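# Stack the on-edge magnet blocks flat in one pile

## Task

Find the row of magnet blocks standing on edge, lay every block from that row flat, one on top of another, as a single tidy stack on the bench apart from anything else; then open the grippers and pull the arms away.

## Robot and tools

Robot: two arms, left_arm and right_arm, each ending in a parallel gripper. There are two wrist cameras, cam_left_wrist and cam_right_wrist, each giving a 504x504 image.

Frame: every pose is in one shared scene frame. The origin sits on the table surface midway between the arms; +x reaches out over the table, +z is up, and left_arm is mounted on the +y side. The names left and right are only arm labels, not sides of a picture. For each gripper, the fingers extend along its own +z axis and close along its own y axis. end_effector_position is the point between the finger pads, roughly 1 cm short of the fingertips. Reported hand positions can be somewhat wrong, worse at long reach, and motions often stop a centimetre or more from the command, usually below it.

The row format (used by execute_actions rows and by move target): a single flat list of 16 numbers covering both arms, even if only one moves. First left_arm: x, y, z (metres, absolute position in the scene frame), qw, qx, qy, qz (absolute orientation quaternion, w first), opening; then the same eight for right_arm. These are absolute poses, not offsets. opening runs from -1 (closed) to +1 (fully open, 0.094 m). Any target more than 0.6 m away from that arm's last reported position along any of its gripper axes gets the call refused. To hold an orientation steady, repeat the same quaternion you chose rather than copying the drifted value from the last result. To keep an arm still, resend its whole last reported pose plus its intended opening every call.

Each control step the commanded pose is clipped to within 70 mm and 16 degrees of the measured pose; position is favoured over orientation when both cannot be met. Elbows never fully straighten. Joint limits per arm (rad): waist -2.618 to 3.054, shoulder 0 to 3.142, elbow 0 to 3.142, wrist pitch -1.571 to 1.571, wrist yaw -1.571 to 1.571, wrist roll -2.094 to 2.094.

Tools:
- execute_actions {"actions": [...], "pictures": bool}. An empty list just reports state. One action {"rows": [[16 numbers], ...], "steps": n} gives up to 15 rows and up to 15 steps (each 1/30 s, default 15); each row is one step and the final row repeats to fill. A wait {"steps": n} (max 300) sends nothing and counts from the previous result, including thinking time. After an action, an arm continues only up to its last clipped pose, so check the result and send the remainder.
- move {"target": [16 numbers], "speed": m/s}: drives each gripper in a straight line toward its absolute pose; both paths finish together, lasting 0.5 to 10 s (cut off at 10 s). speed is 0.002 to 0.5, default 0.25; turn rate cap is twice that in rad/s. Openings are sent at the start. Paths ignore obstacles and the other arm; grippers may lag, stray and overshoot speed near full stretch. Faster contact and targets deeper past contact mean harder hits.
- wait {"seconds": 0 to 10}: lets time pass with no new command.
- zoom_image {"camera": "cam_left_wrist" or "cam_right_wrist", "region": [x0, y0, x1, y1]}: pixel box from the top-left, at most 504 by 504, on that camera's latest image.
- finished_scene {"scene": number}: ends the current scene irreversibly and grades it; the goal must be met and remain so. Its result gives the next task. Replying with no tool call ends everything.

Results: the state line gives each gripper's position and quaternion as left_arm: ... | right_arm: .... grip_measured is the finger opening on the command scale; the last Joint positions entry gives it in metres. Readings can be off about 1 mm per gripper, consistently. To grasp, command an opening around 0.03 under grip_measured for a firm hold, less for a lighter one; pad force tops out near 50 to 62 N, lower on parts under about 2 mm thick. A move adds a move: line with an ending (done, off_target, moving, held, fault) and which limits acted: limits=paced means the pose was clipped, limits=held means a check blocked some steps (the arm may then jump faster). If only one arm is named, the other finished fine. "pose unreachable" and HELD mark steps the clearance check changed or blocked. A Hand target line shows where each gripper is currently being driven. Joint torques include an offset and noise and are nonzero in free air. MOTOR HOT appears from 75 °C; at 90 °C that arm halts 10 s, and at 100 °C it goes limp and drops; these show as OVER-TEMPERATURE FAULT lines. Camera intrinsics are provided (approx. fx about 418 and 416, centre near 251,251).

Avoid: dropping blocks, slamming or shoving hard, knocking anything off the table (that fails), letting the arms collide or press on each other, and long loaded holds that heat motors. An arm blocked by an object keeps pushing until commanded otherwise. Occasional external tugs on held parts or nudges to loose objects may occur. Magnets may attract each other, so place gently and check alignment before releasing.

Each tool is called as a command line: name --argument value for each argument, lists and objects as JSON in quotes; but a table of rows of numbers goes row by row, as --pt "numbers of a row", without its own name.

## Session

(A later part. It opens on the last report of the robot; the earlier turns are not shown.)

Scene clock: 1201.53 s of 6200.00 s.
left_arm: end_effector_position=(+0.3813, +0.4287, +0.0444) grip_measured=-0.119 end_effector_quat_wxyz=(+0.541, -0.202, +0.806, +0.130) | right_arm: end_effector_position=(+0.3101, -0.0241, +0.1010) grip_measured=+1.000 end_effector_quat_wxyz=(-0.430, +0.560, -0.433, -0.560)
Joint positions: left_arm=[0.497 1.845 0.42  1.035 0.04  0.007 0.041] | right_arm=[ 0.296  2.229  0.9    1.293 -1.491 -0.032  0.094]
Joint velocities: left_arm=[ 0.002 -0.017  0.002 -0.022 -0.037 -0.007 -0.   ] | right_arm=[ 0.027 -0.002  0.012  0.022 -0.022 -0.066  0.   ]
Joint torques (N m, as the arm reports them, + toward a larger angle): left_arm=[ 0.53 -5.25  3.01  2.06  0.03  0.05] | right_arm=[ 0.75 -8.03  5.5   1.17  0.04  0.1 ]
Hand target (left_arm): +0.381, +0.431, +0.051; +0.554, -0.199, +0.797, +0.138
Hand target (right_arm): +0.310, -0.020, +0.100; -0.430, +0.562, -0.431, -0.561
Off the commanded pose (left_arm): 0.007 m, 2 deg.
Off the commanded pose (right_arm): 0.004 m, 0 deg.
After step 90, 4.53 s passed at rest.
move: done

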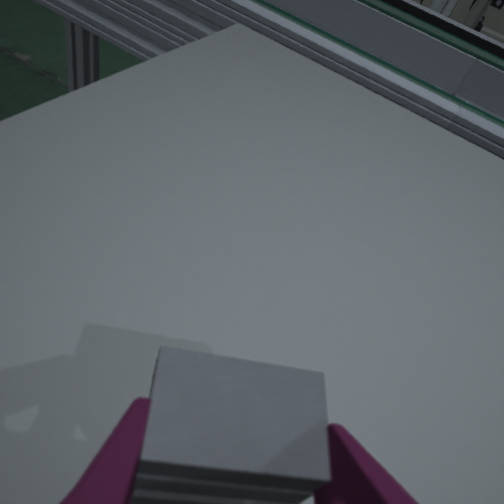

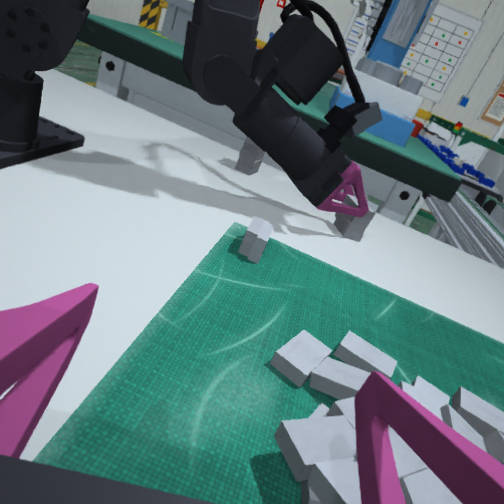

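zoom_image --camera "cam_right_wrist" --region '[300,160,400,260]'

move --target '[0.3806,0.4311,0.0485,0.5544,-0.1985,0.7963,0.1382,-0.15,0.31,-0.02,0.10,0.430,-0.561,0.430,0.561,1]' --speed 0.005

Region (300, 160, 400, 260) of cam_right_wrist's 504x504 image, scaled by 5.040, with more detail than that image has.

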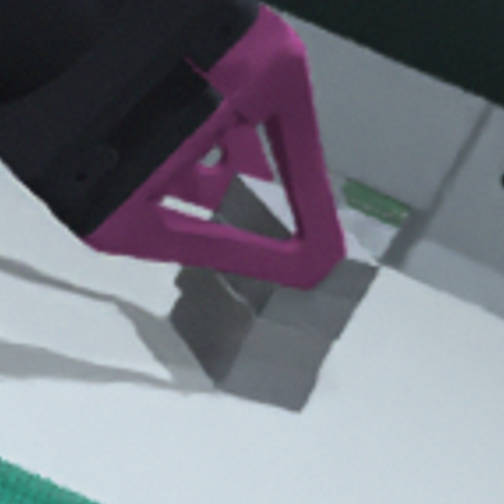

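Scene clock: 1214.37 s of 6200.00 s.
left_arm: end_effector_position=(+0.3822, +0.4292, +0.0444) grip_measured=-0.119 end_effector_quat_wxyz=(+0.545, -0.202, +0.803, +0.131) | right_arm: end_effector_position=(+0.3101, -0.0241, +0.1010) grip_measured=+1.000 end_effector_quat_wxyz=(-0.430, +0.560, -0.433, -0.560)
Joint positions: left_arm=[0.497 1.858 0.42  1.057 0.04  0.007 0.041] | right_arm=[ 0.296  2.229  0.9    1.293 -1.491 -0.032  0.094]
Joint velocities: left_arm=[-0.007  0.017 -0.007  0.022  0.037 -0.081  0.001] | right_arm=[-0.017 -0.012 -0.007 -0.095  0.022 -0.022  0.   ]
Joint torques (N m, as the arm reports them, + toward a larger angle): left_arm=[ 0.6  -5.36  2.89  2.04  0.02  0.02] | right_arm=[ 0.85 -8.11  5.51  1.19  0.03  0.1 ]
Hand target (left_arm): +0.381, +0.431, +0.048; +0.554, -0.199, +0.797, +0.138
Hand target (right_arm): +0.310, -0.020, +0.100; -0.430, +0.562, -0.431, -0.561
Off the commanded pose (left_arm): 0.005 m, 2 deg.
Off the commanded pose (right_arm): 0.004 m, 0 deg.
After step 90, 5.97 s passed at rest.
move: done

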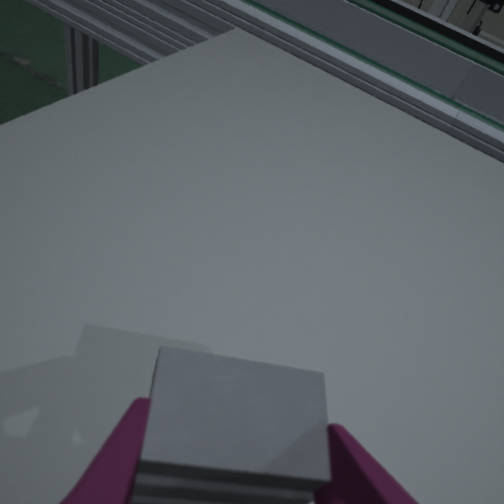

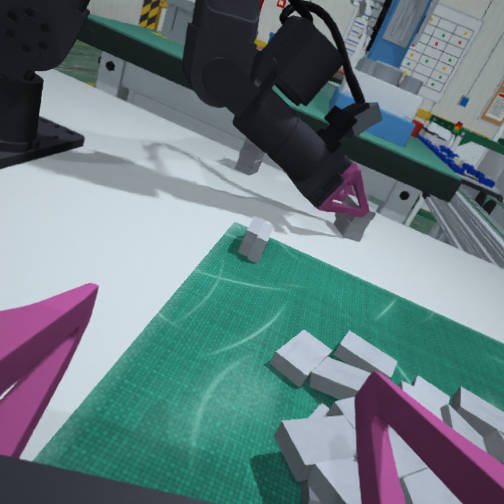

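execute_actions --actions '[{"rows":[[0.3806,0.4311,0.050,0.5544,-0.1985,0.7963,0.1382,-0.14,0.31,-0.02,0.10,0.430,-0.561,0.430,0.561,1],[0.3806,0.4311,0.050,0.5544,-0.1985,0.7963,0.1382,-0.13,0.31,-0.02,0.10,0.430,-0.561,0.430,0.561,1],[0.3806,0.4311,0.050,0.5544,-0.1985,0.7963,0.1382,-0.125,0.31,-0.02,0.10,0.430,-0.561,0.430,0.561,1],[0.3806,0.4311,0.050,0.5544,-0.1985,0.7963,0.1382,-0.117,0.31,-0.02,0.10,0.430,-0.561,0.430,0.561,1],[0.3806,0.4311,0.050,0.5544,-0.1985,0.7963,0.1382,-0.11,0.31,-0.02,0.10,0.430,-0.561,0.430,0.561,1],[0.3806,0.4311,0.050,0.5544,-0.1985,0.7963,0.1382,-0.10,0.31,-0.02,0.10,0.430,-0.561,0.430,0.561,1],[0.3806,0.4311,0.050,0.5544,-0.1985,0.7963,0.1382,-0.085,0.31,-0.02,0.10,0.430,-0.561,0.430,0.561,1],[0.3806,0.4311,0.050,0.5544,-0.1985,0.7963,0.1382,-0.06,0.31,-0.02,0.10,0.430,-0.561,0.430,0.561,1],[0.3806,0.4311,0.050,0.5544,-0.1985,0.7963,0.1382,-0.02,0.31,-0.02,0.10,0.430,-0.561,0.430,0.561,1],[0.3806,0.4311,0.050,0.5544,-0.1985,0.7963,0.1382,0.03,0.31,-0.02,0.10,0.430,-0.561,0.430,0.561,1],[0.3806,0.4311,0.050,0.5544,-0.1985,0.7963,0.1382,0.09,0.31,-0.02,0.10,0.430,-0.561,0.430,0.561,1],[0.3806,0.4311,0.050,0.5544,-0.1985,0.7963,0.1382,0.16,0.31,-0.02,0.10,0.430,-0.561,0.430,0.561,1],[0.3806,0.4311,0.050,0.5544,-0.1985,0.7963,0.1382,0.23,0.31,-0.02,0.10,0.430,-0.561,0.430,0.561,1],[0.3806,0.4311,0.050,0.5544,-0.1985,0.7963,0.1382,0.3,0.31,-0.02,0.10,0.430,-0.561,0.430,0.561,1]],"steps":15}]' --pictures false

move --target '[0.3818,0.4318,0.125,0.5544,-0.1985,0.7963,0.1382,0.3,0.31,-0.02,0.10,0.430,-0.561,0.430,0.561,1]' --speed 0.08

Scene clock: 1223.63 s of 6200.00 s.
left_arm: end_effector_position=(+0.3823, +0.4292, +0.0445) grip_measured=+0.290 end_effector_quat_wxyz=(+0.545, -0.201, +0.803, +0.132) | right_arm: end_effector_position=(+0.3101, -0.0241, +0.1010) grip_measured=+1.000 end_effector_quat_wxyz=(-0.430, +0.560, -0.433, -0.560)
Joint positions: left_arm=[0.497 1.858 0.42  1.057 0.04  0.007 0.061] | right_arm=[ 0.296  2.229  0.9    1.293 -1.491 -0.032  0.094]
Joint velocities: left_arm=[ 0.002 -0.007 -0.012 -0.007 -0.007 -0.051  0.014] | right_arm=[ 0.007  0.007  0.007  0.007  0.007 -0.007  0.   ]
Joint torques (N m, as the arm reports them, + toward a larger angle): left_arm=[ 0.47 -6.    2.92  1.93  0.02  0.04] | right_arm=[ 0.79 -8.03  5.52  1.18  0.03  0.12]
Hand target (left_arm): +0.381, +0.431, +0.050; +0.554, -0.199, +0.796, +0.138
Hand target (right_arm): +0.310, -0.020, +0.100; -0.430, +0.562, -0.431, -0.561
Off the commanded pose (left_arm): 0.006 m, 2 deg.
Off the commanded pose (right_arm): 0.004 m, 0 deg.
Steps of this call (steps 1 to 90: nothing new was sent; then 5.77 s passed at rest; steps 91 to 105: all 15 steps of this action). Readings (end_effector_position):
91: left_arm (+0.3822, +0.4292, +0.0444) | right_arm (+0.3101, -0.0241, +0.1010)
92: left_arm (+0.3822, +0.4292, +0.0444) | right_arm (+0.3101, -0.0241, +0.1010)
94: left_arm (+0.3822, +0.4292, +0.0444) | right_arm (+0.3101, -0.0241, +0.1010)
98: left_arm (+0.3822, +0.4292, +0.0444) | right_arm (+0.3101, -0.0241, +0.1010)
105: the state above

Scene clock: 1225.50 s of 6200.00 s.
left_arm: end_effector_position=(+0.3767, +0.4260, +0.1052) grip_measured=+0.298 end_effector_quat_wxyz=(+0.534, -0.204, +0.810, +0.129) | right_arm: end_effector_position=(+0.3101, -0.0241, +0.1010) grip_measured=+1.000 end_effector_quat_wxyz=(-0.430, +0.560, -0.433, -0.560)
Joint positions: left_arm=[0.497 1.512 0.486 0.62  0.04  0.007 0.061] | right_arm=[ 0.296  2.229  0.9    1.293 -1.491 -0.032  0.094]
Joint velocities: left_arm=[ 0.002  0.002  0.002  0.007 -0.066  0.022 -0.   ] | right_arm=[ 0.002 -0.007 -0.017 -0.007 -0.081 -0.007  0.   ]
Joint torques (N m, as the arm reports them, + toward a larger angle): left_arm=[ 0.46 -6.57  7.99  1.61  0.    0.04] | right_arm=[ 0.82 -8.04  5.47  1.19  0.02  0.12]
Hand target (left_arm): +0.381, +0.432, +0.126; +0.555, -0.199, +0.796, +0.138
Hand target (right_arm): +0.310, -0.020, +0.100; -0.430, +0.562, -0.431, -0.561
Off the commanded pose (left_arm): 0.021 m, 3 deg.
Off the commanded pose (right_arm): 0.004 m, 0 deg.
move: off_target (left_arm)

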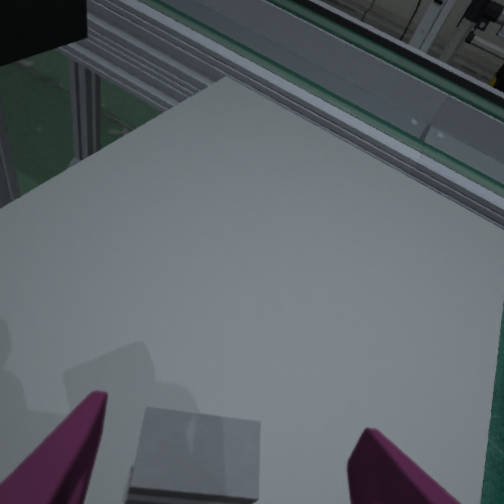

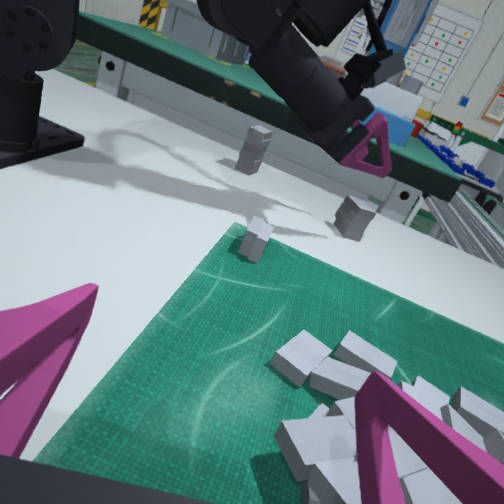

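move --target '[0.335,0.28,0.13,0.1302,-0.0692,0.9890,0.0091,0.3,0.31,-0.02,0.10,0.430,-0.561,0.430,0.561,1]' --speed 0.2

zoom_image --camera "cam_right_wrist" --region '[220,170,400,290]'

Scene clock: 1240.80 s of 6200.00 s.
left_arm: end_effector_position=(+0.3272, +0.2808, +0.1242) grip_measured=+0.298 end_effector_quat_wxyz=(+0.119, -0.070, +0.990, +0.017) | right_arm: end_effector_position=(+0.3101, -0.0241, +0.1010) grip_measured=+1.000 end_effector_quat_wxyz=(-0.430, +0.560, -0.433, -0.560)
Joint positions: left_arm=[ 0.141  1.507  1.201 -1.025 -0.01   0.031  0.061] | right_arm=[ 0.296  2.229  0.9    1.293 -1.491 -0.032  0.094]
Joint velocities: left_arm=[-0.007 -0.002 -0.012  0.007  0.037 -0.051 -0.001] | right_arm=[ 0.002  0.007 -0.017 -0.022  0.066  0.007  0.   ]
Joint torques (N m, as the arm reports them, + toward a larger angle): left_arm=[-1.03 -4.67  9.11  0.58 -0.01 -0.09] | right_arm=[ 0.8  -8.01  5.5   1.17  0.03  0.12]
Hand target (left_arm): +0.334, +0.279, +0.132; +0.128, -0.067, +0.989, +0.018
Hand target (right_arm): +0.310, -0.020, +0.100; -0.430, +0.562, -0.431, -0.561
Off the commanded pose (left_arm): 0.010 m, 2 deg.
Off the commanded pose (right_arm): 0.004 m, 0 deg.
After step 90, 9.27 s passed at rest.
move: done

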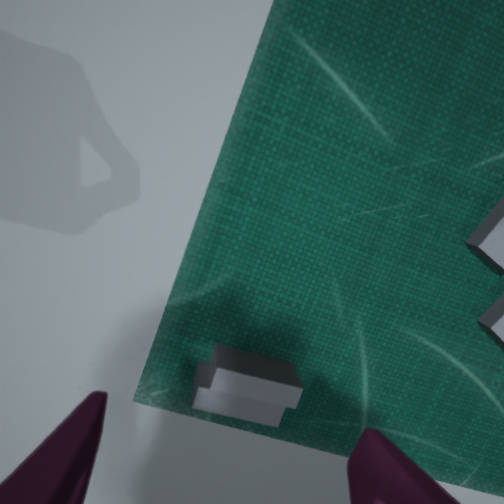

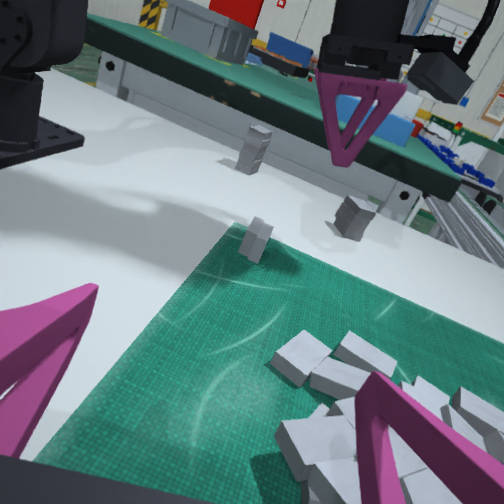

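Region (220, 170, 400, 290) of cam_right_wrist's 504x504 image, scaled by 2.800, with more detail than that image has.

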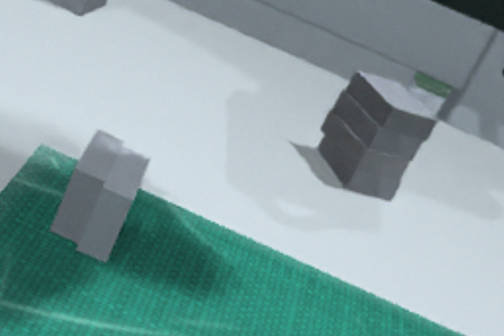

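move --target '[0.305,0.252,0.058,-0.195,-0.0359,0.9801,-0.0072,0.3,0.31,-0.02,0.10,0.430,-0.561,0.430,0.561,1]' --speed 0.08

Scene clock: 1247.93 s of 6200.00 s.
left_arm: end_effector_position=(+0.3005, +0.2544, +0.0520) grip_measured=+0.298 end_effector_quat_wxyz=(-0.200, -0.036, +0.979, -0.006) | right_arm: end_effector_position=(+0.3101, -0.0241, +0.1010) grip_measured=+1.000 end_effector_quat_wxyz=(-0.430, +0.560, -0.433, -0.560)
Joint positions: left_arm=[ 0.065  2.042  1.507 -1.438 -0.01   0.019  0.061] | right_arm=[ 0.296  2.229  0.9    1.293 -1.491 -0.032  0.094]
Joint velocities: left_arm=[-0.002  0.022 -0.002 -0.037 -0.051  0.007  0.001] | right_arm=[ 0.017 -0.007  0.007 -0.037 -0.037 -0.022  0.   ]
Joint torques (N m, as the arm reports them, + toward a larger angle): left_arm=[-1.07 -8.47  7.51 -0.59 -0.04 -0.08] | right_arm=[ 0.83 -8.02  5.49  1.19  0.03  0.1 ]
Hand target (left_arm): +0.305, +0.252, +0.058; -0.195, -0.033, +0.980, -0.003
Hand target (right_arm): +0.310, -0.020, +0.100; -0.430, +0.562, -0.431, -0.561
Off the commanded pose (left_arm): 0.008 m, 1 deg.
Off the commanded pose (right_arm): 0.004 m, 0 deg.
move: done

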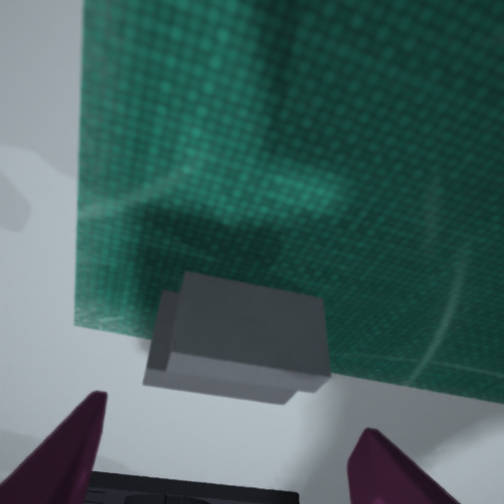

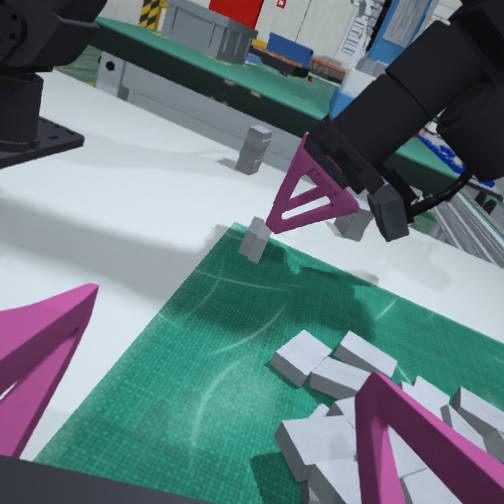

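move --target '[0.305,0.248,0.038,-0.195,-0.0359,0.9801,-0.0072,0.3,0.31,-0.02,0.10,0.430,-0.561,0.430,0.561,1]' --speed 0.03

Scene clock: 1252.13 s of 6200.00 s.
left_arm: end_effector_position=(+0.3021, +0.2523, +0.0398) grip_measured=+0.298 end_effector_quat_wxyz=(-0.201, -0.037, +0.979, -0.005) | right_arm: end_effector_position=(+0.3101, -0.0241, +0.1010) grip_measured=+1.000 end_effector_quat_wxyz=(-0.430, +0.560, -0.433, -0.560)
Joint positions: left_arm=[ 0.057  2.065  1.489 -1.401 -0.009  0.01   0.061] | right_arm=[ 0.296  2.229  0.9    1.293 -1.491 -0.032  0.094]
Joint velocities: left_arm=[ 0.007 -0.002  0.012 -0.022 -0.007 -0.125 -0.001] | right_arm=[-0.022  0.002 -0.017 -0.007 -0.066  0.007  0.   ]
Joint torques (N m, as the arm reports them, + toward a larger angle): left_arm=[-1.06 -8.53  4.56 -0.29  0.05 -0.08] | right_arm=[ 0.78 -8.06  5.49  1.17  0.04  0.11]
Hand target (left_arm): +0.305, +0.248, +0.038; -0.195, -0.036, +0.980, -0.007
Hand target (right_arm): +0.310, -0.020, +0.100; -0.430, +0.562, -0.431, -0.561
Off the commanded pose (left_arm): 0.005 m, 1 deg.
Off the commanded pose (right_arm): 0.004 m, 0 deg.
After step 90, 0.33 s passed at rest.
move: done

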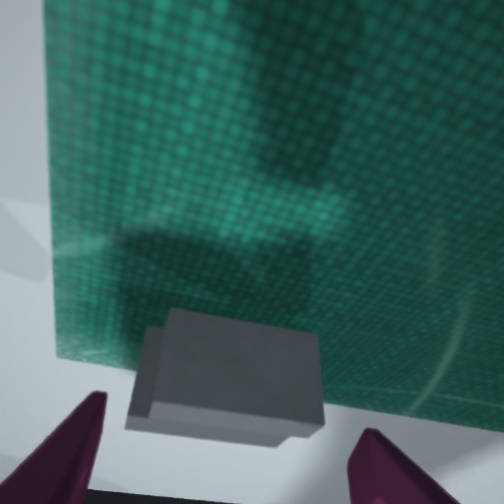

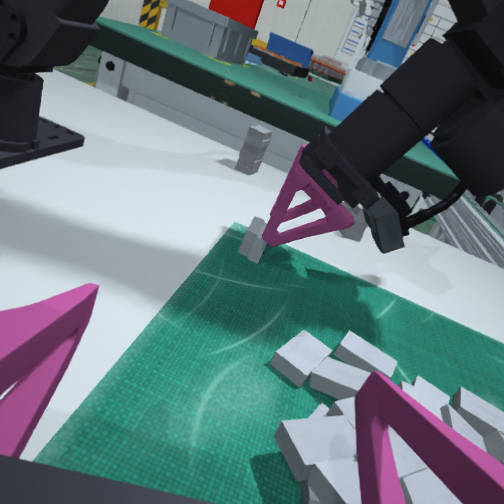

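move --target '[0.301,0.249,0.0235,-0.195,-0.0359,0.9801,-0.0072,0.25,0.31,-0.02,0.10,0.430,-0.561,0.430,0.561,1]' --speed 0.02

Scene clock: 1260.07 s of 6200.00 s.
left_arm: end_effector_position=(+0.2989, +0.2520, +0.0273) grip_measured=+0.253 end_effector_quat_wxyz=(-0.199, -0.037, +0.979, -0.005) | right_arm: end_effector_position=(+0.3101, -0.0241, +0.1010) grip_measured=+1.000 end_effector_quat_wxyz=(-0.430, +0.560, -0.433, -0.560)
Joint positions: left_arm=[ 0.057  2.065  1.438 -1.344 -0.009  0.009  0.059] | right_arm=[ 0.296  2.229  0.9    1.293 -1.491 -0.032  0.094]
Joint velocities: left_arm=[ 0.007 -0.002  0.022  0.022  0.022 -0.081 -0.   ] | right_arm=[ 0.002  0.002 -0.007  0.007  0.037 -0.11   0.   ]
Joint torques (N m, as the arm reports them, + toward a larger angle): left_arm=[-0.68 -8.    4.48 -0.29  0.07 -0.05] | right_arm=[ 0.85 -8.09  5.46  1.18  0.04  0.12]
Hand target (left_arm): +0.301, +0.249, +0.024; -0.195, -0.036, +0.980, -0.007
Hand target (right_arm): +0.310, -0.020, +0.100; -0.430, +0.562, -0.431, -0.561
Off the commanded pose (left_arm): 0.005 m, 1 deg.
Off the commanded pose (right_arm): 0.004 m, 0 deg.
After step 90, 3.87 s passed at rest.
move: done

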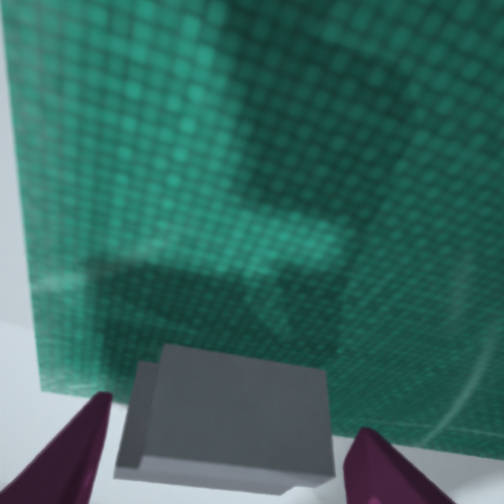

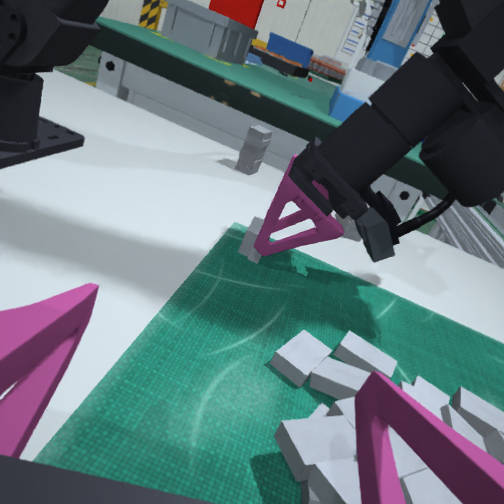

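execute_actions --actions '[{"rows":[[0.301,0.249,0.0235,-0.195,-0.0359,0.9801,-0.0072,0.2,0.31,-0.02,0.10,0.430,-0.561,0.430,0.561,1],[0.301,0.249,0.0235,-0.195,-0.0359,0.9801,-0.0072,0.16,0.31,-0.02,0.10,0.430,-0.561,0.430,0.561,1],[0.301,0.249,0.0235,-0.195,-0.0359,0.9801,-0.0072,0.12,0.31,-0.02,0.10,0.430,-0.561,0.430,0.561,1],[0.301,0.249,0.0235,-0.195,-0.0359,0.9801,-0.0072,0.08,0.31,-0.02,0.10,0.430,-0.561,0.430,0.561,1],[0.301,0.249,0.0235,-0.195,-0.0359,0.9801,-0.0072,0.05,0.31,-0.02,0.10,0.430,-0.561,0.430,0.561,1],[0.301,0.249,0.0235,-0.195,-0.0359,0.9801,-0.0072,0.02,0.31,-0.02,0.10,0.430,-0.561,0.430,0.561,1],[0.301,0.249,0.0235,-0.195,-0.0359,0.9801,-0.0072,-0.01,0.31,-0.02,0.10,0.430,-0.561,0.430,0.561,1],[0.301,0.249,0.0235,-0.195,-0.0359,0.9801,-0.0072,-0.035,0.31,-0.02,0.10,0.430,-0.561,0.430,0.561,1],[0.301,0.249,0.0235,-0.195,-0.0359,0.9801,-0.0072,-0.06,0.31,-0.02,0.10,0.430,-0.561,0.430,0.561,1],[0.301,0.249,0.0235,-0.195,-0.0359,0.9801,-0.0072,-0.08,0.31,-0.02,0.10,0.430,-0.561,0.430,0.561,1],[0.301,0.249,0.0235,-0.195,-0.0359,0.9801,-0.0072,-0.095,0.31,-0.02,0.10,0.430,-0.561,0.430,0.561,1],[0.301,0.249,0.0235,-0.195,-0.0359,0.9801,-0.0072,-0.11,0.31,-0.02,0.10,0.430,-0.561,0.430,0.561,1],[0.301,0.249,0.0235,-0.195,-0.0359,0.9801,-0.0072,-0.125,0.31,-0.02,0.10,0.430,-0.561,0.430,0.561,1],[0.301,0.249,0.0235,-0.195,-0.0359,0.9801,-0.0072,-0.14,0.31,-0.02,0.10,0.430,-0.561,0.430,0.561,1],[0.301,0.249,0.0235,-0.195,-0.0359,0.9801,-0.0072,-0.15,0.31,-0.02,0.10,0.430,-0.561,0.430,0.561,1]],"steps":15}]'

Scene clock: 1276.00 s of 6200.00 s.
left_arm: end_effector_position=(+0.2998, +0.2520, +0.0269) grip_measured=-0.121 end_effector_quat_wxyz=(-0.197, -0.037, +0.980, -0.005) | right_arm: end_effector_position=(+0.3101, -0.0241, +0.1010) grip_measured=+1.000 end_effector_quat_wxyz=(-0.430, +0.560, -0.433, -0.560)
Joint positions: left_arm=[ 0.057  2.065  1.438 -1.34  -0.008  0.009  0.041] | right_arm=[ 0.296  2.229  0.9    1.293 -1.491 -0.032  0.094]
Joint velocities: left_arm=[ 0.002 -0.012 -0.007 -0.037 -0.022 -0.007  0.001] | right_arm=[-0.007  0.002  0.007 -0.007  0.081 -0.037  0.   ]
Joint torques (N m, as the arm reports them, + toward a larger angle): left_arm=[-0.63 -8.07  4.37 -0.26  0.05 -0.06] | right_arm=[ 0.83 -8.06  5.47  1.19  0.02  0.11]
Hand target (left_arm): +0.301, +0.249, +0.023; -0.195, -0.036, +0.980, -0.007
Hand target (right_arm): +0.310, -0.020, +0.100; -0.430, +0.562, -0.431, -0.561
Off the commanded pose (left_arm): 0.005 m, 0 deg.
Off the commanded pose (right_arm): 0.004 m, 0 deg.
Steps of this call (steps 1 to 90: nothing new was sent; then 12.43 s passed at rest; steps 91 to 105: all 15 steps of this action). Readings (end_effector_position):
91: left_arm (+0.2996, +0.2521, +0.0270) | right_arm (+0.3101, -0.0241, +0.1010)
92: left_arm (+0.2996, +0.2521, +0.0270) | right_arm (+0.3101, -0.0241, +0.1010)
94: left_arm (+0.2996, +0.2521, +0.0270) | right_arm (+0.3101, -0.0241, +0.1010)
98: left_arm (+0.2997, +0.2521, +0.0270) | right_arm (+0.3101, -0.0241, +0.1010)
105: the state above

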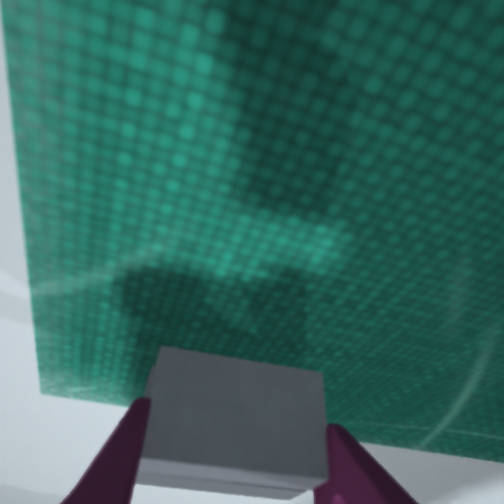

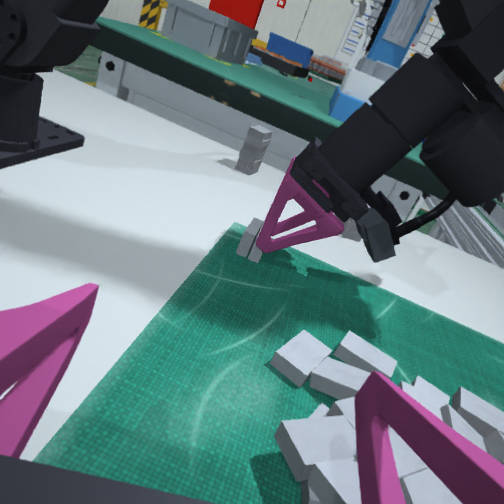

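move --target '[0.307,0.25,0.065,-0.1304,-0.0363,0.9907,-0.0048,-0.15,0.31,-0.02,0.10,0.430,-0.561,0.430,0.561,1]' --speed 0.04

zoom_image --camera "cam_right_wrist" --region '[220,160,340,280]'

Scene clock: 1281.20 s of 6200.00 s.
left_arm: end_effector_position=(+0.3059, +0.2525, +0.0556) grip_measured=-0.121 end_effector_quat_wxyz=(-0.145, -0.038, +0.989, -0.003) | right_arm: end_effector_position=(+0.3101, -0.0241, +0.1010) grip_measured=+1.000 end_effector_quat_wxyz=(-0.430, +0.560, -0.433, -0.560)
Joint positions: left_arm=[ 0.057  1.952  1.43  -1.34  -0.008  0.009  0.041] | right_arm=[ 0.296  2.229  0.9    1.293 -1.491 -0.032  0.094]
Joint velocities: left_arm=[-0.007 -0.002 -0.017 -0.081 -0.051 -0.037 -0.001] | right_arm=[ 0.002  0.007  0.007 -0.037 -0.037  0.066  0.   ]
Joint torques (N m, as the arm reports them, + toward a larger angle): left_arm=[ -0.46 -10.61   5.14  -0.27   0.07  -0.05] | right_arm=[ 0.79 -8.02  5.46  1.19  0.03  0.11]
Hand target (left_arm): +0.307, +0.250, +0.065; -0.131, -0.037, +0.991, -0.005
Hand target (right_arm): +0.310, -0.020, +0.100; -0.430, +0.562, -0.431, -0.561
Off the commanded pose (left_arm): 0.010 m, 2 deg.
Off the commanded pose (right_arm): 0.004 m, 0 deg.
After step 90, 0.27 s passed at rest.
move: done

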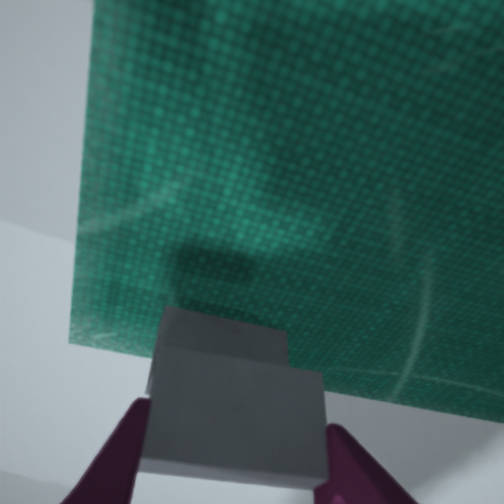

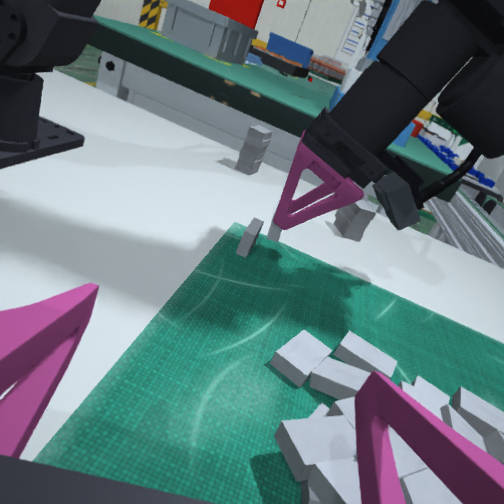

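Region (220, 160, 340, 280) of cam_right_wrist's 504x504 image, scaled by 4.200, with more detail than that image has.

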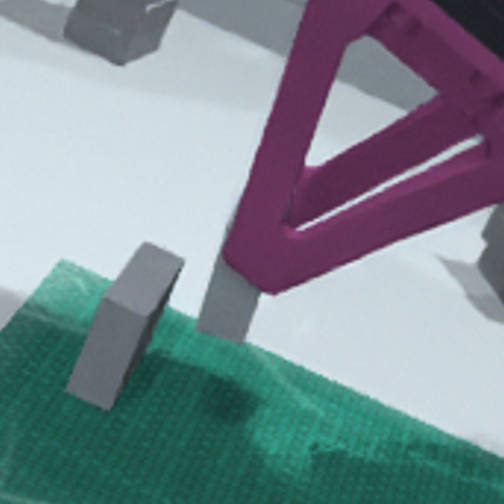

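One block lifted; the last remains standing. Carrying.

move --target '[0.36,0.29,0.135,0.1302,-0.0692,0.9890,0.0091,-0.15,0.31,-0.02,0.10,0.430,-0.561,0.430,0.561,1]' --speed 0.15

move --target '[0.383,0.4324,0.14,0.5544,-0.1985,0.7963,0.1382,-0.15,0.31,-0.02,0.10,0.430,-0.561,0.430,0.561,1]' --speed 0.12

Scene clock: 1286.90 s of 6200.00 s.
left_arm: end_effector_position=(+0.3533, +0.2867, +0.1227) grip_measured=-0.121 end_effector_quat_wxyz=(+0.098, -0.071, +0.993, +0.007) | right_arm: end_effector_position=(+0.3101, -0.0241, +0.1010) grip_measured=+1.000 end_effector_quat_wxyz=(-0.430, +0.560, -0.433, -0.560)
Joint positions: left_arm=[ 0.155  1.648  1.346 -1.072  0.009  0.04   0.041] | right_arm=[ 0.296  2.229  0.9    1.293 -1.491 -0.032  0.094]
Joint velocities: left_arm=[-0.002  0.017 -0.012 -0.007 -0.037 -0.051 -0.001] | right_arm=[ 0.002  0.007  0.002 -0.022  0.007 -0.051  0.   ]
Joint torques (N m, as the arm reports them, + toward a larger angle): left_arm=[ 0.83 -8.72  6.14  0.83  0.12  0.03] | right_arm=[ 0.87 -8.09  5.51  1.19  0.04  0.12]
Hand target (left_arm): +0.359, +0.290, +0.134; +0.129, -0.072, +0.989, +0.006
Hand target (right_arm): +0.310, -0.020, +0.100; -0.430, +0.562, -0.431, -0.561
Off the commanded pose (left_arm): 0.014 m, 4 deg.
Off the commanded pose (right_arm): 0.004 m, 0 deg.
After step 90, 0.40 s passed at rest.
move: off_target (left_arm)

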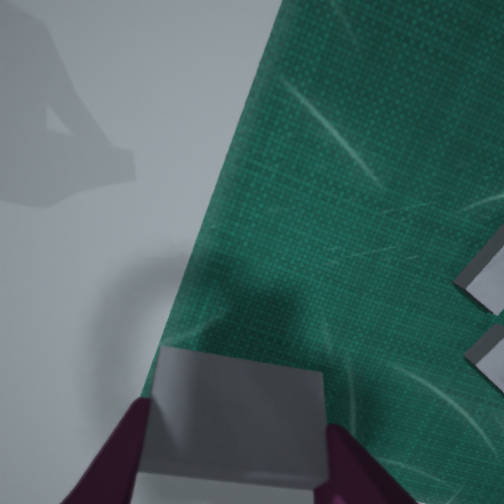

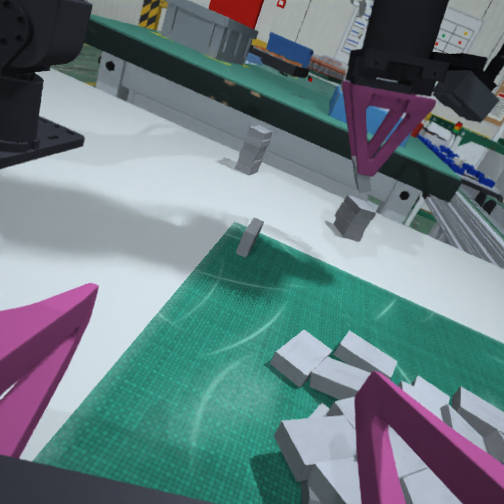

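Scene clock: 1291.97 s of 6200.00 s.
left_arm: end_effector_position=(+0.3796, +0.4276, +0.1242) grip_measured=-0.121 end_effector_quat_wxyz=(+0.530, -0.206, +0.813, +0.126) | right_arm: end_effector_position=(+0.3101, -0.0241, +0.1010) grip_measured=+1.000 end_effector_quat_wxyz=(-0.430, +0.560, -0.433, -0.560)
Joint positions: left_arm=[0.496 1.452 0.547 0.486 0.04  0.003 0.041] | right_arm=[ 0.296  2.229  0.9    1.293 -1.491 -0.032  0.094]
Joint velocities: left_arm=[ 0.027 -0.002 -0.002 -0.007 -0.022  0.022 -0.   ] | right_arm=[-0.002 -0.007  0.007  0.051  0.007 -0.081  0.   ]
Joint torques (N m, as the arm reports them, + toward a larger angle): left_arm=[ 0.95 -4.37  6.64  2.11  0.09 -0.06] | right_arm=[ 0.76 -7.94  5.45  1.19  0.03  0.1 ]
Hand target (left_arm): +0.384, +0.433, +0.138; +0.554, -0.204, +0.796, +0.131
Hand target (right_arm): +0.310, -0.020, +0.100; -0.430, +0.562, -0.431, -0.561
Off the commanded pose (left_arm): 0.017 m, 4 deg.
Off the commanded pose (right_arm): 0.004 m, 0 deg.
move: off_target (left_arm)

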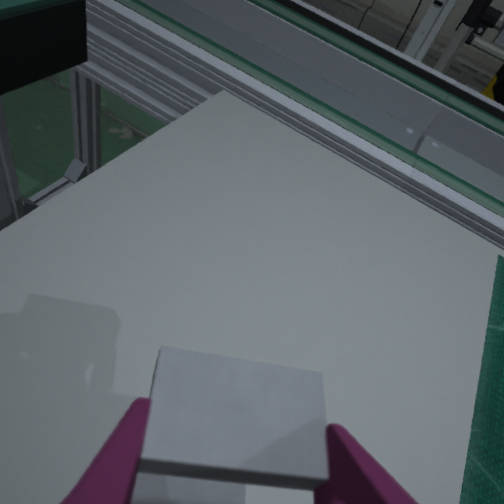

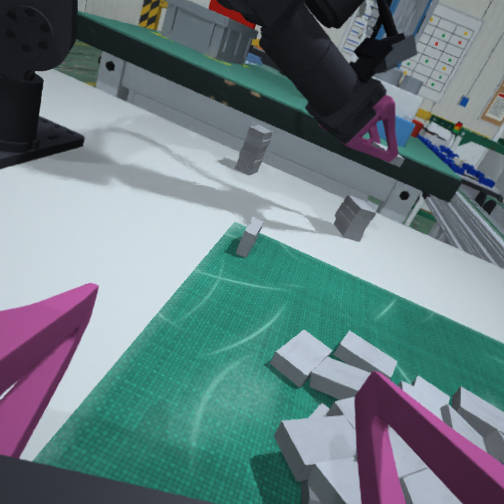

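move --target '[0.383,0.4324,0.075,0.5544,-0.1985,0.7963,0.1382,-0.15,0.31,-0.02,0.10,0.430,-0.561,0.430,0.561,1]' --speed 0.04

Scene clock: 1297.57 s of 6200.00 s.
left_arm: end_effector_position=(+0.3803, +0.4279, +0.0627) grip_measured=-0.121 end_effector_quat_wxyz=(+0.534, -0.204, +0.810, +0.128) | right_arm: end_effector_position=(+0.3101, -0.0241, +0.1010) grip_measured=+1.000 end_effector_quat_wxyz=(-0.430, +0.560, -0.433, -0.560)
Joint positions: left_arm=[0.496 1.725 0.439 0.879 0.04  0.006 0.041] | right_arm=[ 0.296  2.229  0.9    1.293 -1.491 -0.032  0.094]
Joint velocities: left_arm=[-0.017 -0.002  0.002 -0.007 -0.022  0.022 -0.001] | right_arm=[ 0.007 -0.002  0.002  0.037  0.022  0.007  0.   ]
Joint torques (N m, as the arm reports them, + toward a larger angle): left_arm=[ 0.48 -5.11  4.64  2.1   0.01  0.03] | right_arm=[ 0.81 -7.97  5.51  1.19  0.04  0.1 ]
Hand target (left_arm): +0.383, +0.432, +0.074; +0.554, -0.199, +0.797, +0.138
Hand target (right_arm): +0.310, -0.020, +0.100; -0.430, +0.562, -0.431, -0.561
Off the commanded pose (left_arm): 0.013 m, 3 deg.
Off the commanded pose (right_arm): 0.004 m, 0 deg.
After step 90, 0.77 s passed at rest.
move: off_target (left_arm)

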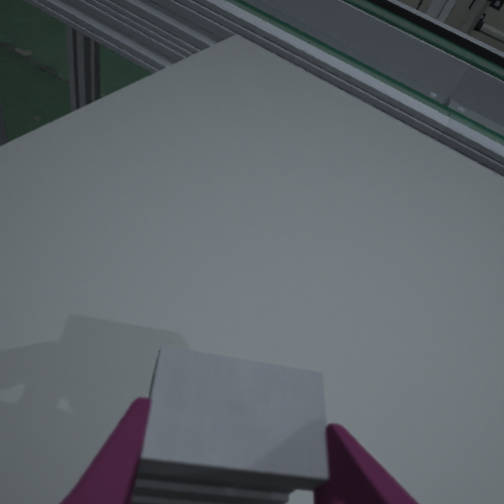

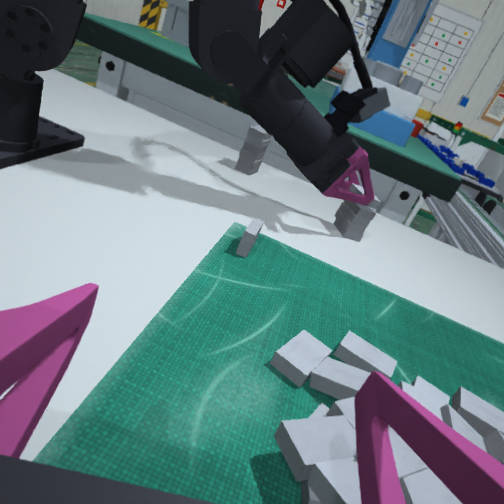

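move --target '[0.3815,0.4316,0.0635,0.5544,-0.1985,0.7963,0.1382,-0.15,0.31,-0.02,0.10,0.430,-0.561,0.430,0.561,1]' --speed 0.008

zoom_image --camera "cam_right_wrist" --region '[300,150,400,250]'

Scene clock: 1304.97 s of 6200.00 s.
left_arm: end_effector_position=(+0.3810, +0.4283, +0.0569) grip_measured=-0.121 end_effector_quat_wxyz=(+0.542, -0.202, +0.805, +0.130) | right_arm: end_effector_position=(+0.3101, -0.0241, +0.1010) grip_measured=+1.000 end_effector_quat_wxyz=(-0.430, +0.560, -0.433, -0.560)
Joint positions: left_arm=[0.496 1.776 0.426 0.961 0.04  0.007 0.041] | right_arm=[ 0.296  2.229  0.9    1.293 -1.491 -0.032  0.094]
Joint velocities: left_arm=[ 0.002 -0.027  0.012  0.051 -0.007  0.051  0.   ] | right_arm=[-0.012 -0.012 -0.017 -0.022 -0.007 -0.007  0.   ]
Joint torques (N m, as the arm reports them, + toward a larger angle): left_arm=[ 0.54 -5.07  3.79  2.    0.01  0.03] | right_arm=[ 0.89 -8.07  5.5   1.18  0.04  0.11]
Hand target (left_arm): +0.382, +0.432, +0.063; +0.554, -0.199, +0.797, +0.138
Hand target (right_arm): +0.310, -0.020, +0.100; -0.430, +0.562, -0.431, -0.561
Off the commanded pose (left_arm): 0.007 m, 2 deg.
Off the commanded pose (right_arm): 0.004 m, 0 deg.
After step 90, 0.93 s passed at rest.
move: done

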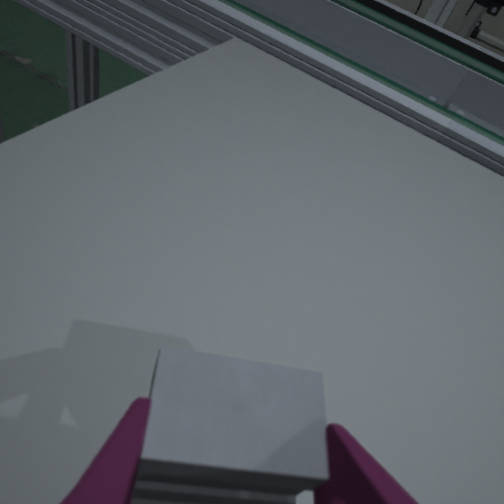

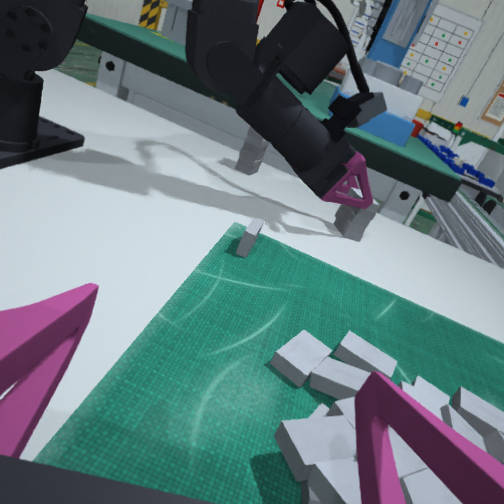

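Region (300, 150, 400, 250) of cam_right_wrist's 504x504 image, scaled by 5.040, with more detail than that image has.

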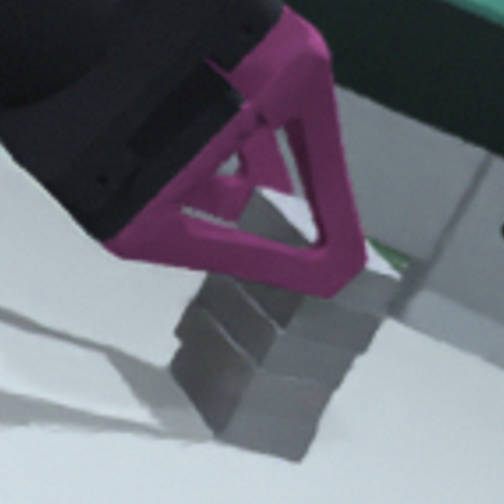

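move --target '[0.3812,0.4314,0.0605,0.5544,-0.1985,0.7963,0.1382,-0.15,0.31,-0.02,0.10,0.430,-0.561,0.430,0.561,1]' --speed 0.005

Scene clock: 1310.53 s of 6200.00 s.
left_arm: end_effector_position=(+0.3822, +0.4290, +0.0567) grip_measured=-0.121 end_effector_quat_wxyz=(+0.546, -0.201, +0.803, +0.131) | right_arm: end_effector_position=(+0.3101, -0.0241, +0.1010) grip_measured=+1.000 end_effector_quat_wxyz=(-0.430, +0.560, -0.433, -0.560)
Joint positions: left_arm=[0.496 1.79  0.426 0.985 0.04  0.007 0.041] | right_arm=[ 0.296  2.229  0.9    1.293 -1.491 -0.032  0.094]
Joint velocities: left_arm=[-0.012  0.002 -0.002  0.037  0.007 -0.007  0.   ] | right_arm=[ 0.007  0.012  0.007 -0.051 -0.095 -0.022  0.   ]
Joint torques (N m, as the arm reports them, + toward a larger angle): left_arm=[ 0.53 -5.01  3.51  1.98  0.01  0.05] | right_arm=[ 0.82 -8.03  5.42  1.19  0.03  0.1 ]
Hand target (left_arm): +0.381, +0.431, +0.060; +0.554, -0.199, +0.797, +0.138
Hand target (right_arm): +0.310, -0.020, +0.100; -0.430, +0.562, -0.431, -0.561
Off the commanded pose (left_arm): 0.005 m, 2 deg.
Off the commanded pose (right_arm): 0.004 m, 0 deg.
move: done

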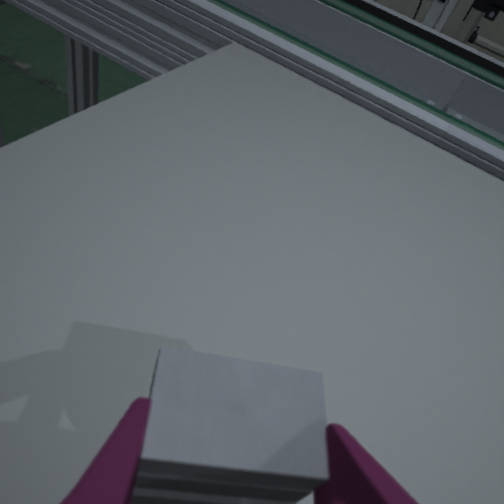

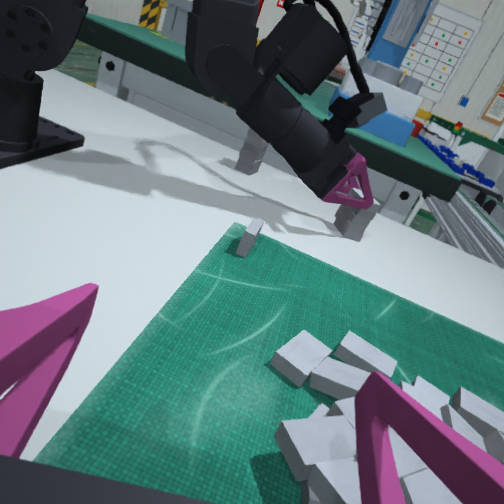

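execute_actions --actions '[{"rows":[[0.3812,0.4314,0.062,0.5544,-0.1985,0.7963,0.1382,-0.14,0.31,-0.02,0.10,0.430,-0.561,0.430,0.561,1],[0.3812,0.4314,0.062,0.5544,-0.1985,0.7963,0.1382,-0.13,0.31,-0.02,0.10,0.430,-0.561,0.430,0.561,1],[0.3812,0.4314,0.062,0.5544,-0.1985,0.7963,0.1382,-0.125,0.31,-0.02,0.10,0.430,-0.561,0.430,0.561,1],[0.3812,0.4314,0.062,0.5544,-0.1985,0.7963,0.1382,-0.117,0.31,-0.02,0.10,0.430,-0.561,0.430,0.561,1],[0.3812,0.4314,0.062,0.5544,-0.1985,0.7963,0.1382,-0.11,0.31,-0.02,0.10,0.430,-0.561,0.430,0.561,1],[0.3812,0.4314,0.062,0.5544,-0.1985,0.7963,0.1382,-0.10,0.31,-0.02,0.10,0.430,-0.561,0.430,0.561,1],[0.3812,0.4314,0.062,0.5544,-0.1985,0.7963,0.1382,-0.085,0.31,-0.02,0.10,0.430,-0.561,0.430,0.561,1],[0.3812,0.4314,0.062,0.5544,-0.1985,0.7963,0.1382,-0.06,0.31,-0.02,0.10,0.430,-0.561,0.430,0.561,1],[0.3812,0.4314,0.062,0.5544,-0.1985,0.7963,0.1382,-0.02,0.31,-0.02,0.10,0.430,-0.561,0.430,0.561,1],[0.3812,0.4314,0.062,0.5544,-0.1985,0.7963,0.1382,0.03,0.31,-0.02,0.10,0.430,-0.561,0.430,0.561,1],[0.3812,0.4314,0.062,0.5544,-0.1985,0.7963,0.1382,0.09,0.31,-0.02,0.10,0.430,-0.561,0.430,0.561,1],[0.3812,0.4314,0.062,0.5544,-0.1985,0.7963,0.1382,0.16,0.31,-0.02,0.10,0.430,-0.561,0.430,0.561,1],[0.3812,0.4314,0.062,0.5544,-0.1985,0.7963,0.1382,0.23,0.31,-0.02,0.10,0.430,-0.561,0.430,0.561,1],[0.3812,0.4314,0.062,0.5544,-0.1985,0.7963,0.1382,0.3,0.31,-0.02,0.10,0.430,-0.561,0.430,0.561,1]],"steps":15}]' --pictures false

move --target '[0.3818,0.4318,0.14,0.5544,-0.1985,0.7963,0.1382,0.3,0.31,-0.02,0.10,0.430,-0.561,0.430,0.561,1]' --speed 0.08

move --target '[0.335,0.28,0.13,0.1302,-0.0692,0.9890,0.0091,0.3,0.31,-0.02,0.10,0.430,-0.561,0.430,0.561,1]' --speed 0.2

Scene clock: 1322.03 s of 6200.00 s.
left_arm: end_effector_position=(+0.3822, +0.4290, +0.0567) grip_measured=+0.290 end_effector_quat_wxyz=(+0.546, -0.201, +0.803, +0.131) | right_arm: end_effector_position=(+0.3101, -0.0241, +0.1010) grip_measured=+1.000 end_effector_quat_wxyz=(-0.430, +0.560, -0.433, -0.560)
Joint positions: left_arm=[0.496 1.79  0.426 0.985 0.04  0.007 0.061] | right_arm=[ 0.296  2.229  0.9    1.293 -1.491 -0.032  0.094]
Joint velocities: left_arm=[-0.002  0.002  0.002 -0.022  0.051 -0.081  0.013] | right_arm=[ 0.012 -0.007 -0.032  0.007  0.051  0.022  0.   ]
Joint torques (N m, as the arm reports them, + toward a larger angle): left_arm=[ 0.54 -5.75  3.73  1.88  0.02  0.06] | right_arm=[ 0.7  -8.06  5.49  1.2   0.04  0.11]
Hand target (left_arm): +0.381, +0.431, +0.062; +0.554, -0.199, +0.796, +0.138
Hand target (right_arm): +0.310, -0.020, +0.100; -0.430, +0.562, -0.431, -0.561
Off the commanded pose (left_arm): 0.006 m, 2 deg.
Off the commanded pose (right_arm): 0.004 m, 0 deg.
Steps of this call (steps 1 to 90: nothing new was sent; then 8.00 s passed at rest; steps 91 to 105: all 15 steps of this action). Readings (end_effector_position):
91: left_arm (+0.3822, +0.4290, +0.0567) | right_arm (+0.3101, -0.0241, +0.1010)
92: left_arm (+0.3822, +0.4290, +0.0567) | right_arm (+0.3101, -0.0241, +0.1010)
94: left_arm (+0.3822, +0.4290, +0.0567) | right_arm (+0.3101, -0.0241, +0.1010)
98: left_arm (+0.3822, +0.4290, +0.0567) | right_arm (+0.3101, -0.0241, +0.1010)
105: the state above

Scene clock: 1323.93 s of 6200.00 s.
left_arm: end_effector_position=(+0.3773, +0.4261, +0.1195) grip_measured=+0.298 end_effector_quat_wxyz=(+0.534, -0.203, +0.810, +0.128) | right_arm: end_effector_position=(+0.3101, -0.0241, +0.1010) grip_measured=+1.000 end_effector_quat_wxyz=(-0.430, +0.560, -0.433, -0.560)
Joint positions: left_arm=[0.496 1.46  0.518 0.535 0.04  0.007 0.061] | right_arm=[ 0.296  2.229  0.9    1.293 -1.491 -0.032  0.094]
Joint velocities: left_arm=[ 0.002 -0.017  0.002 -0.022  0.037 -0.022 -0.001] | right_arm=[ 0.007  0.002  0.002 -0.022  0.022 -0.066  0.   ]
Joint torques (N m, as the arm reports them, + toward a larger angle): left_arm=[ 0.57 -6.42  8.45  1.62  0.02  0.04] | right_arm=[ 0.88 -8.01  5.5   1.18  0.06  0.11]
Hand target (left_arm): +0.381, +0.431, +0.141; +0.554, -0.199, +0.796, +0.138
Hand target (right_arm): +0.310, -0.020, +0.100; -0.430, +0.562, -0.431, -0.561
Off the commanded pose (left_arm): 0.022 m, 3 deg.
Off the commanded pose (right_arm): 0.004 m, 0 deg.
move: off_target (left_arm)

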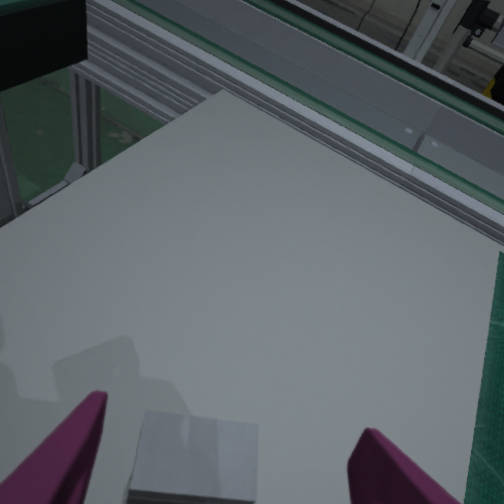

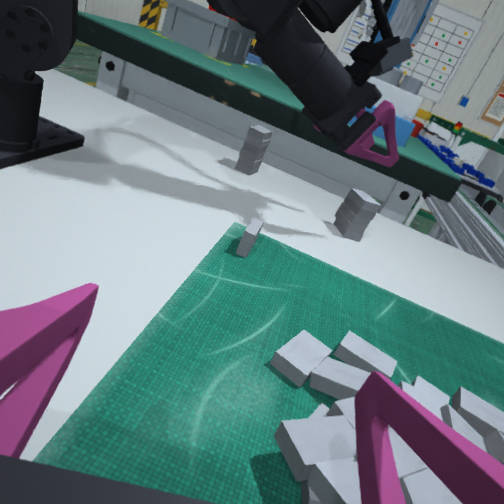

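Scene clock: 1326.93 s of 6200.00 s.
left_arm: end_effector_position=(+0.3272, +0.2809, +0.1241) grip_measured=+0.298 end_effector_quat_wxyz=(+0.119, -0.070, +0.990, +0.017) | right_arm: end_effector_position=(+0.3101, -0.0241, +0.1010) grip_measured=+1.000 end_effector_quat_wxyz=(-0.430, +0.560, -0.433, -0.560)
Joint positions: left_arm=[ 0.141  1.507  1.201 -1.024 -0.01   0.031  0.061] | right_arm=[ 0.296  2.229  0.9    1.293 -1.491 -0.032  0.094]
Joint velocities: left_arm=[ 0.002  0.002  0.002 -0.051 -0.007  0.007  0.   ] | right_arm=[ 0.007 -0.007 -0.012 -0.007 -0.037 -0.022  0.   ]
Joint torques (N m, as the arm reports them, + toward a larger angle): left_arm=[-1.03 -4.64  9.12  0.61 -0.03 -0.06] | right_arm=[ 0.8  -8.06  5.47  1.18  0.06  0.13]
Hand target (left_arm): +0.334, +0.279, +0.132; +0.129, -0.068, +0.989, +0.018
Hand target (right_arm): +0.310, -0.020, +0.100; -0.430, +0.562, -0.431, -0.561
Off the commanded pose (left_arm): 0.010 m, 2 deg.
Off the commanded pose (right_arm): 0.004 m, 0 deg.
move: done

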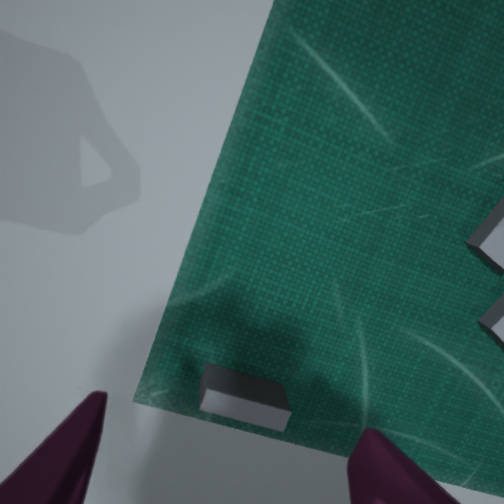

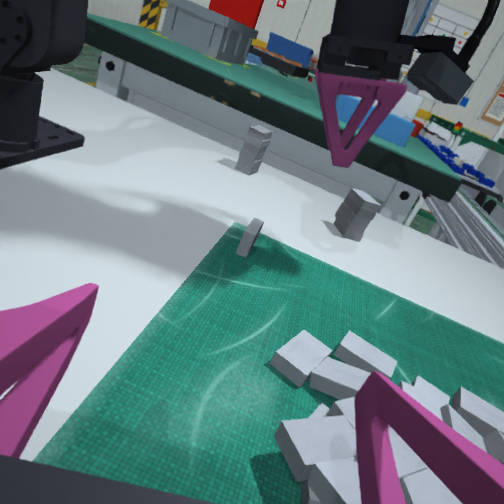

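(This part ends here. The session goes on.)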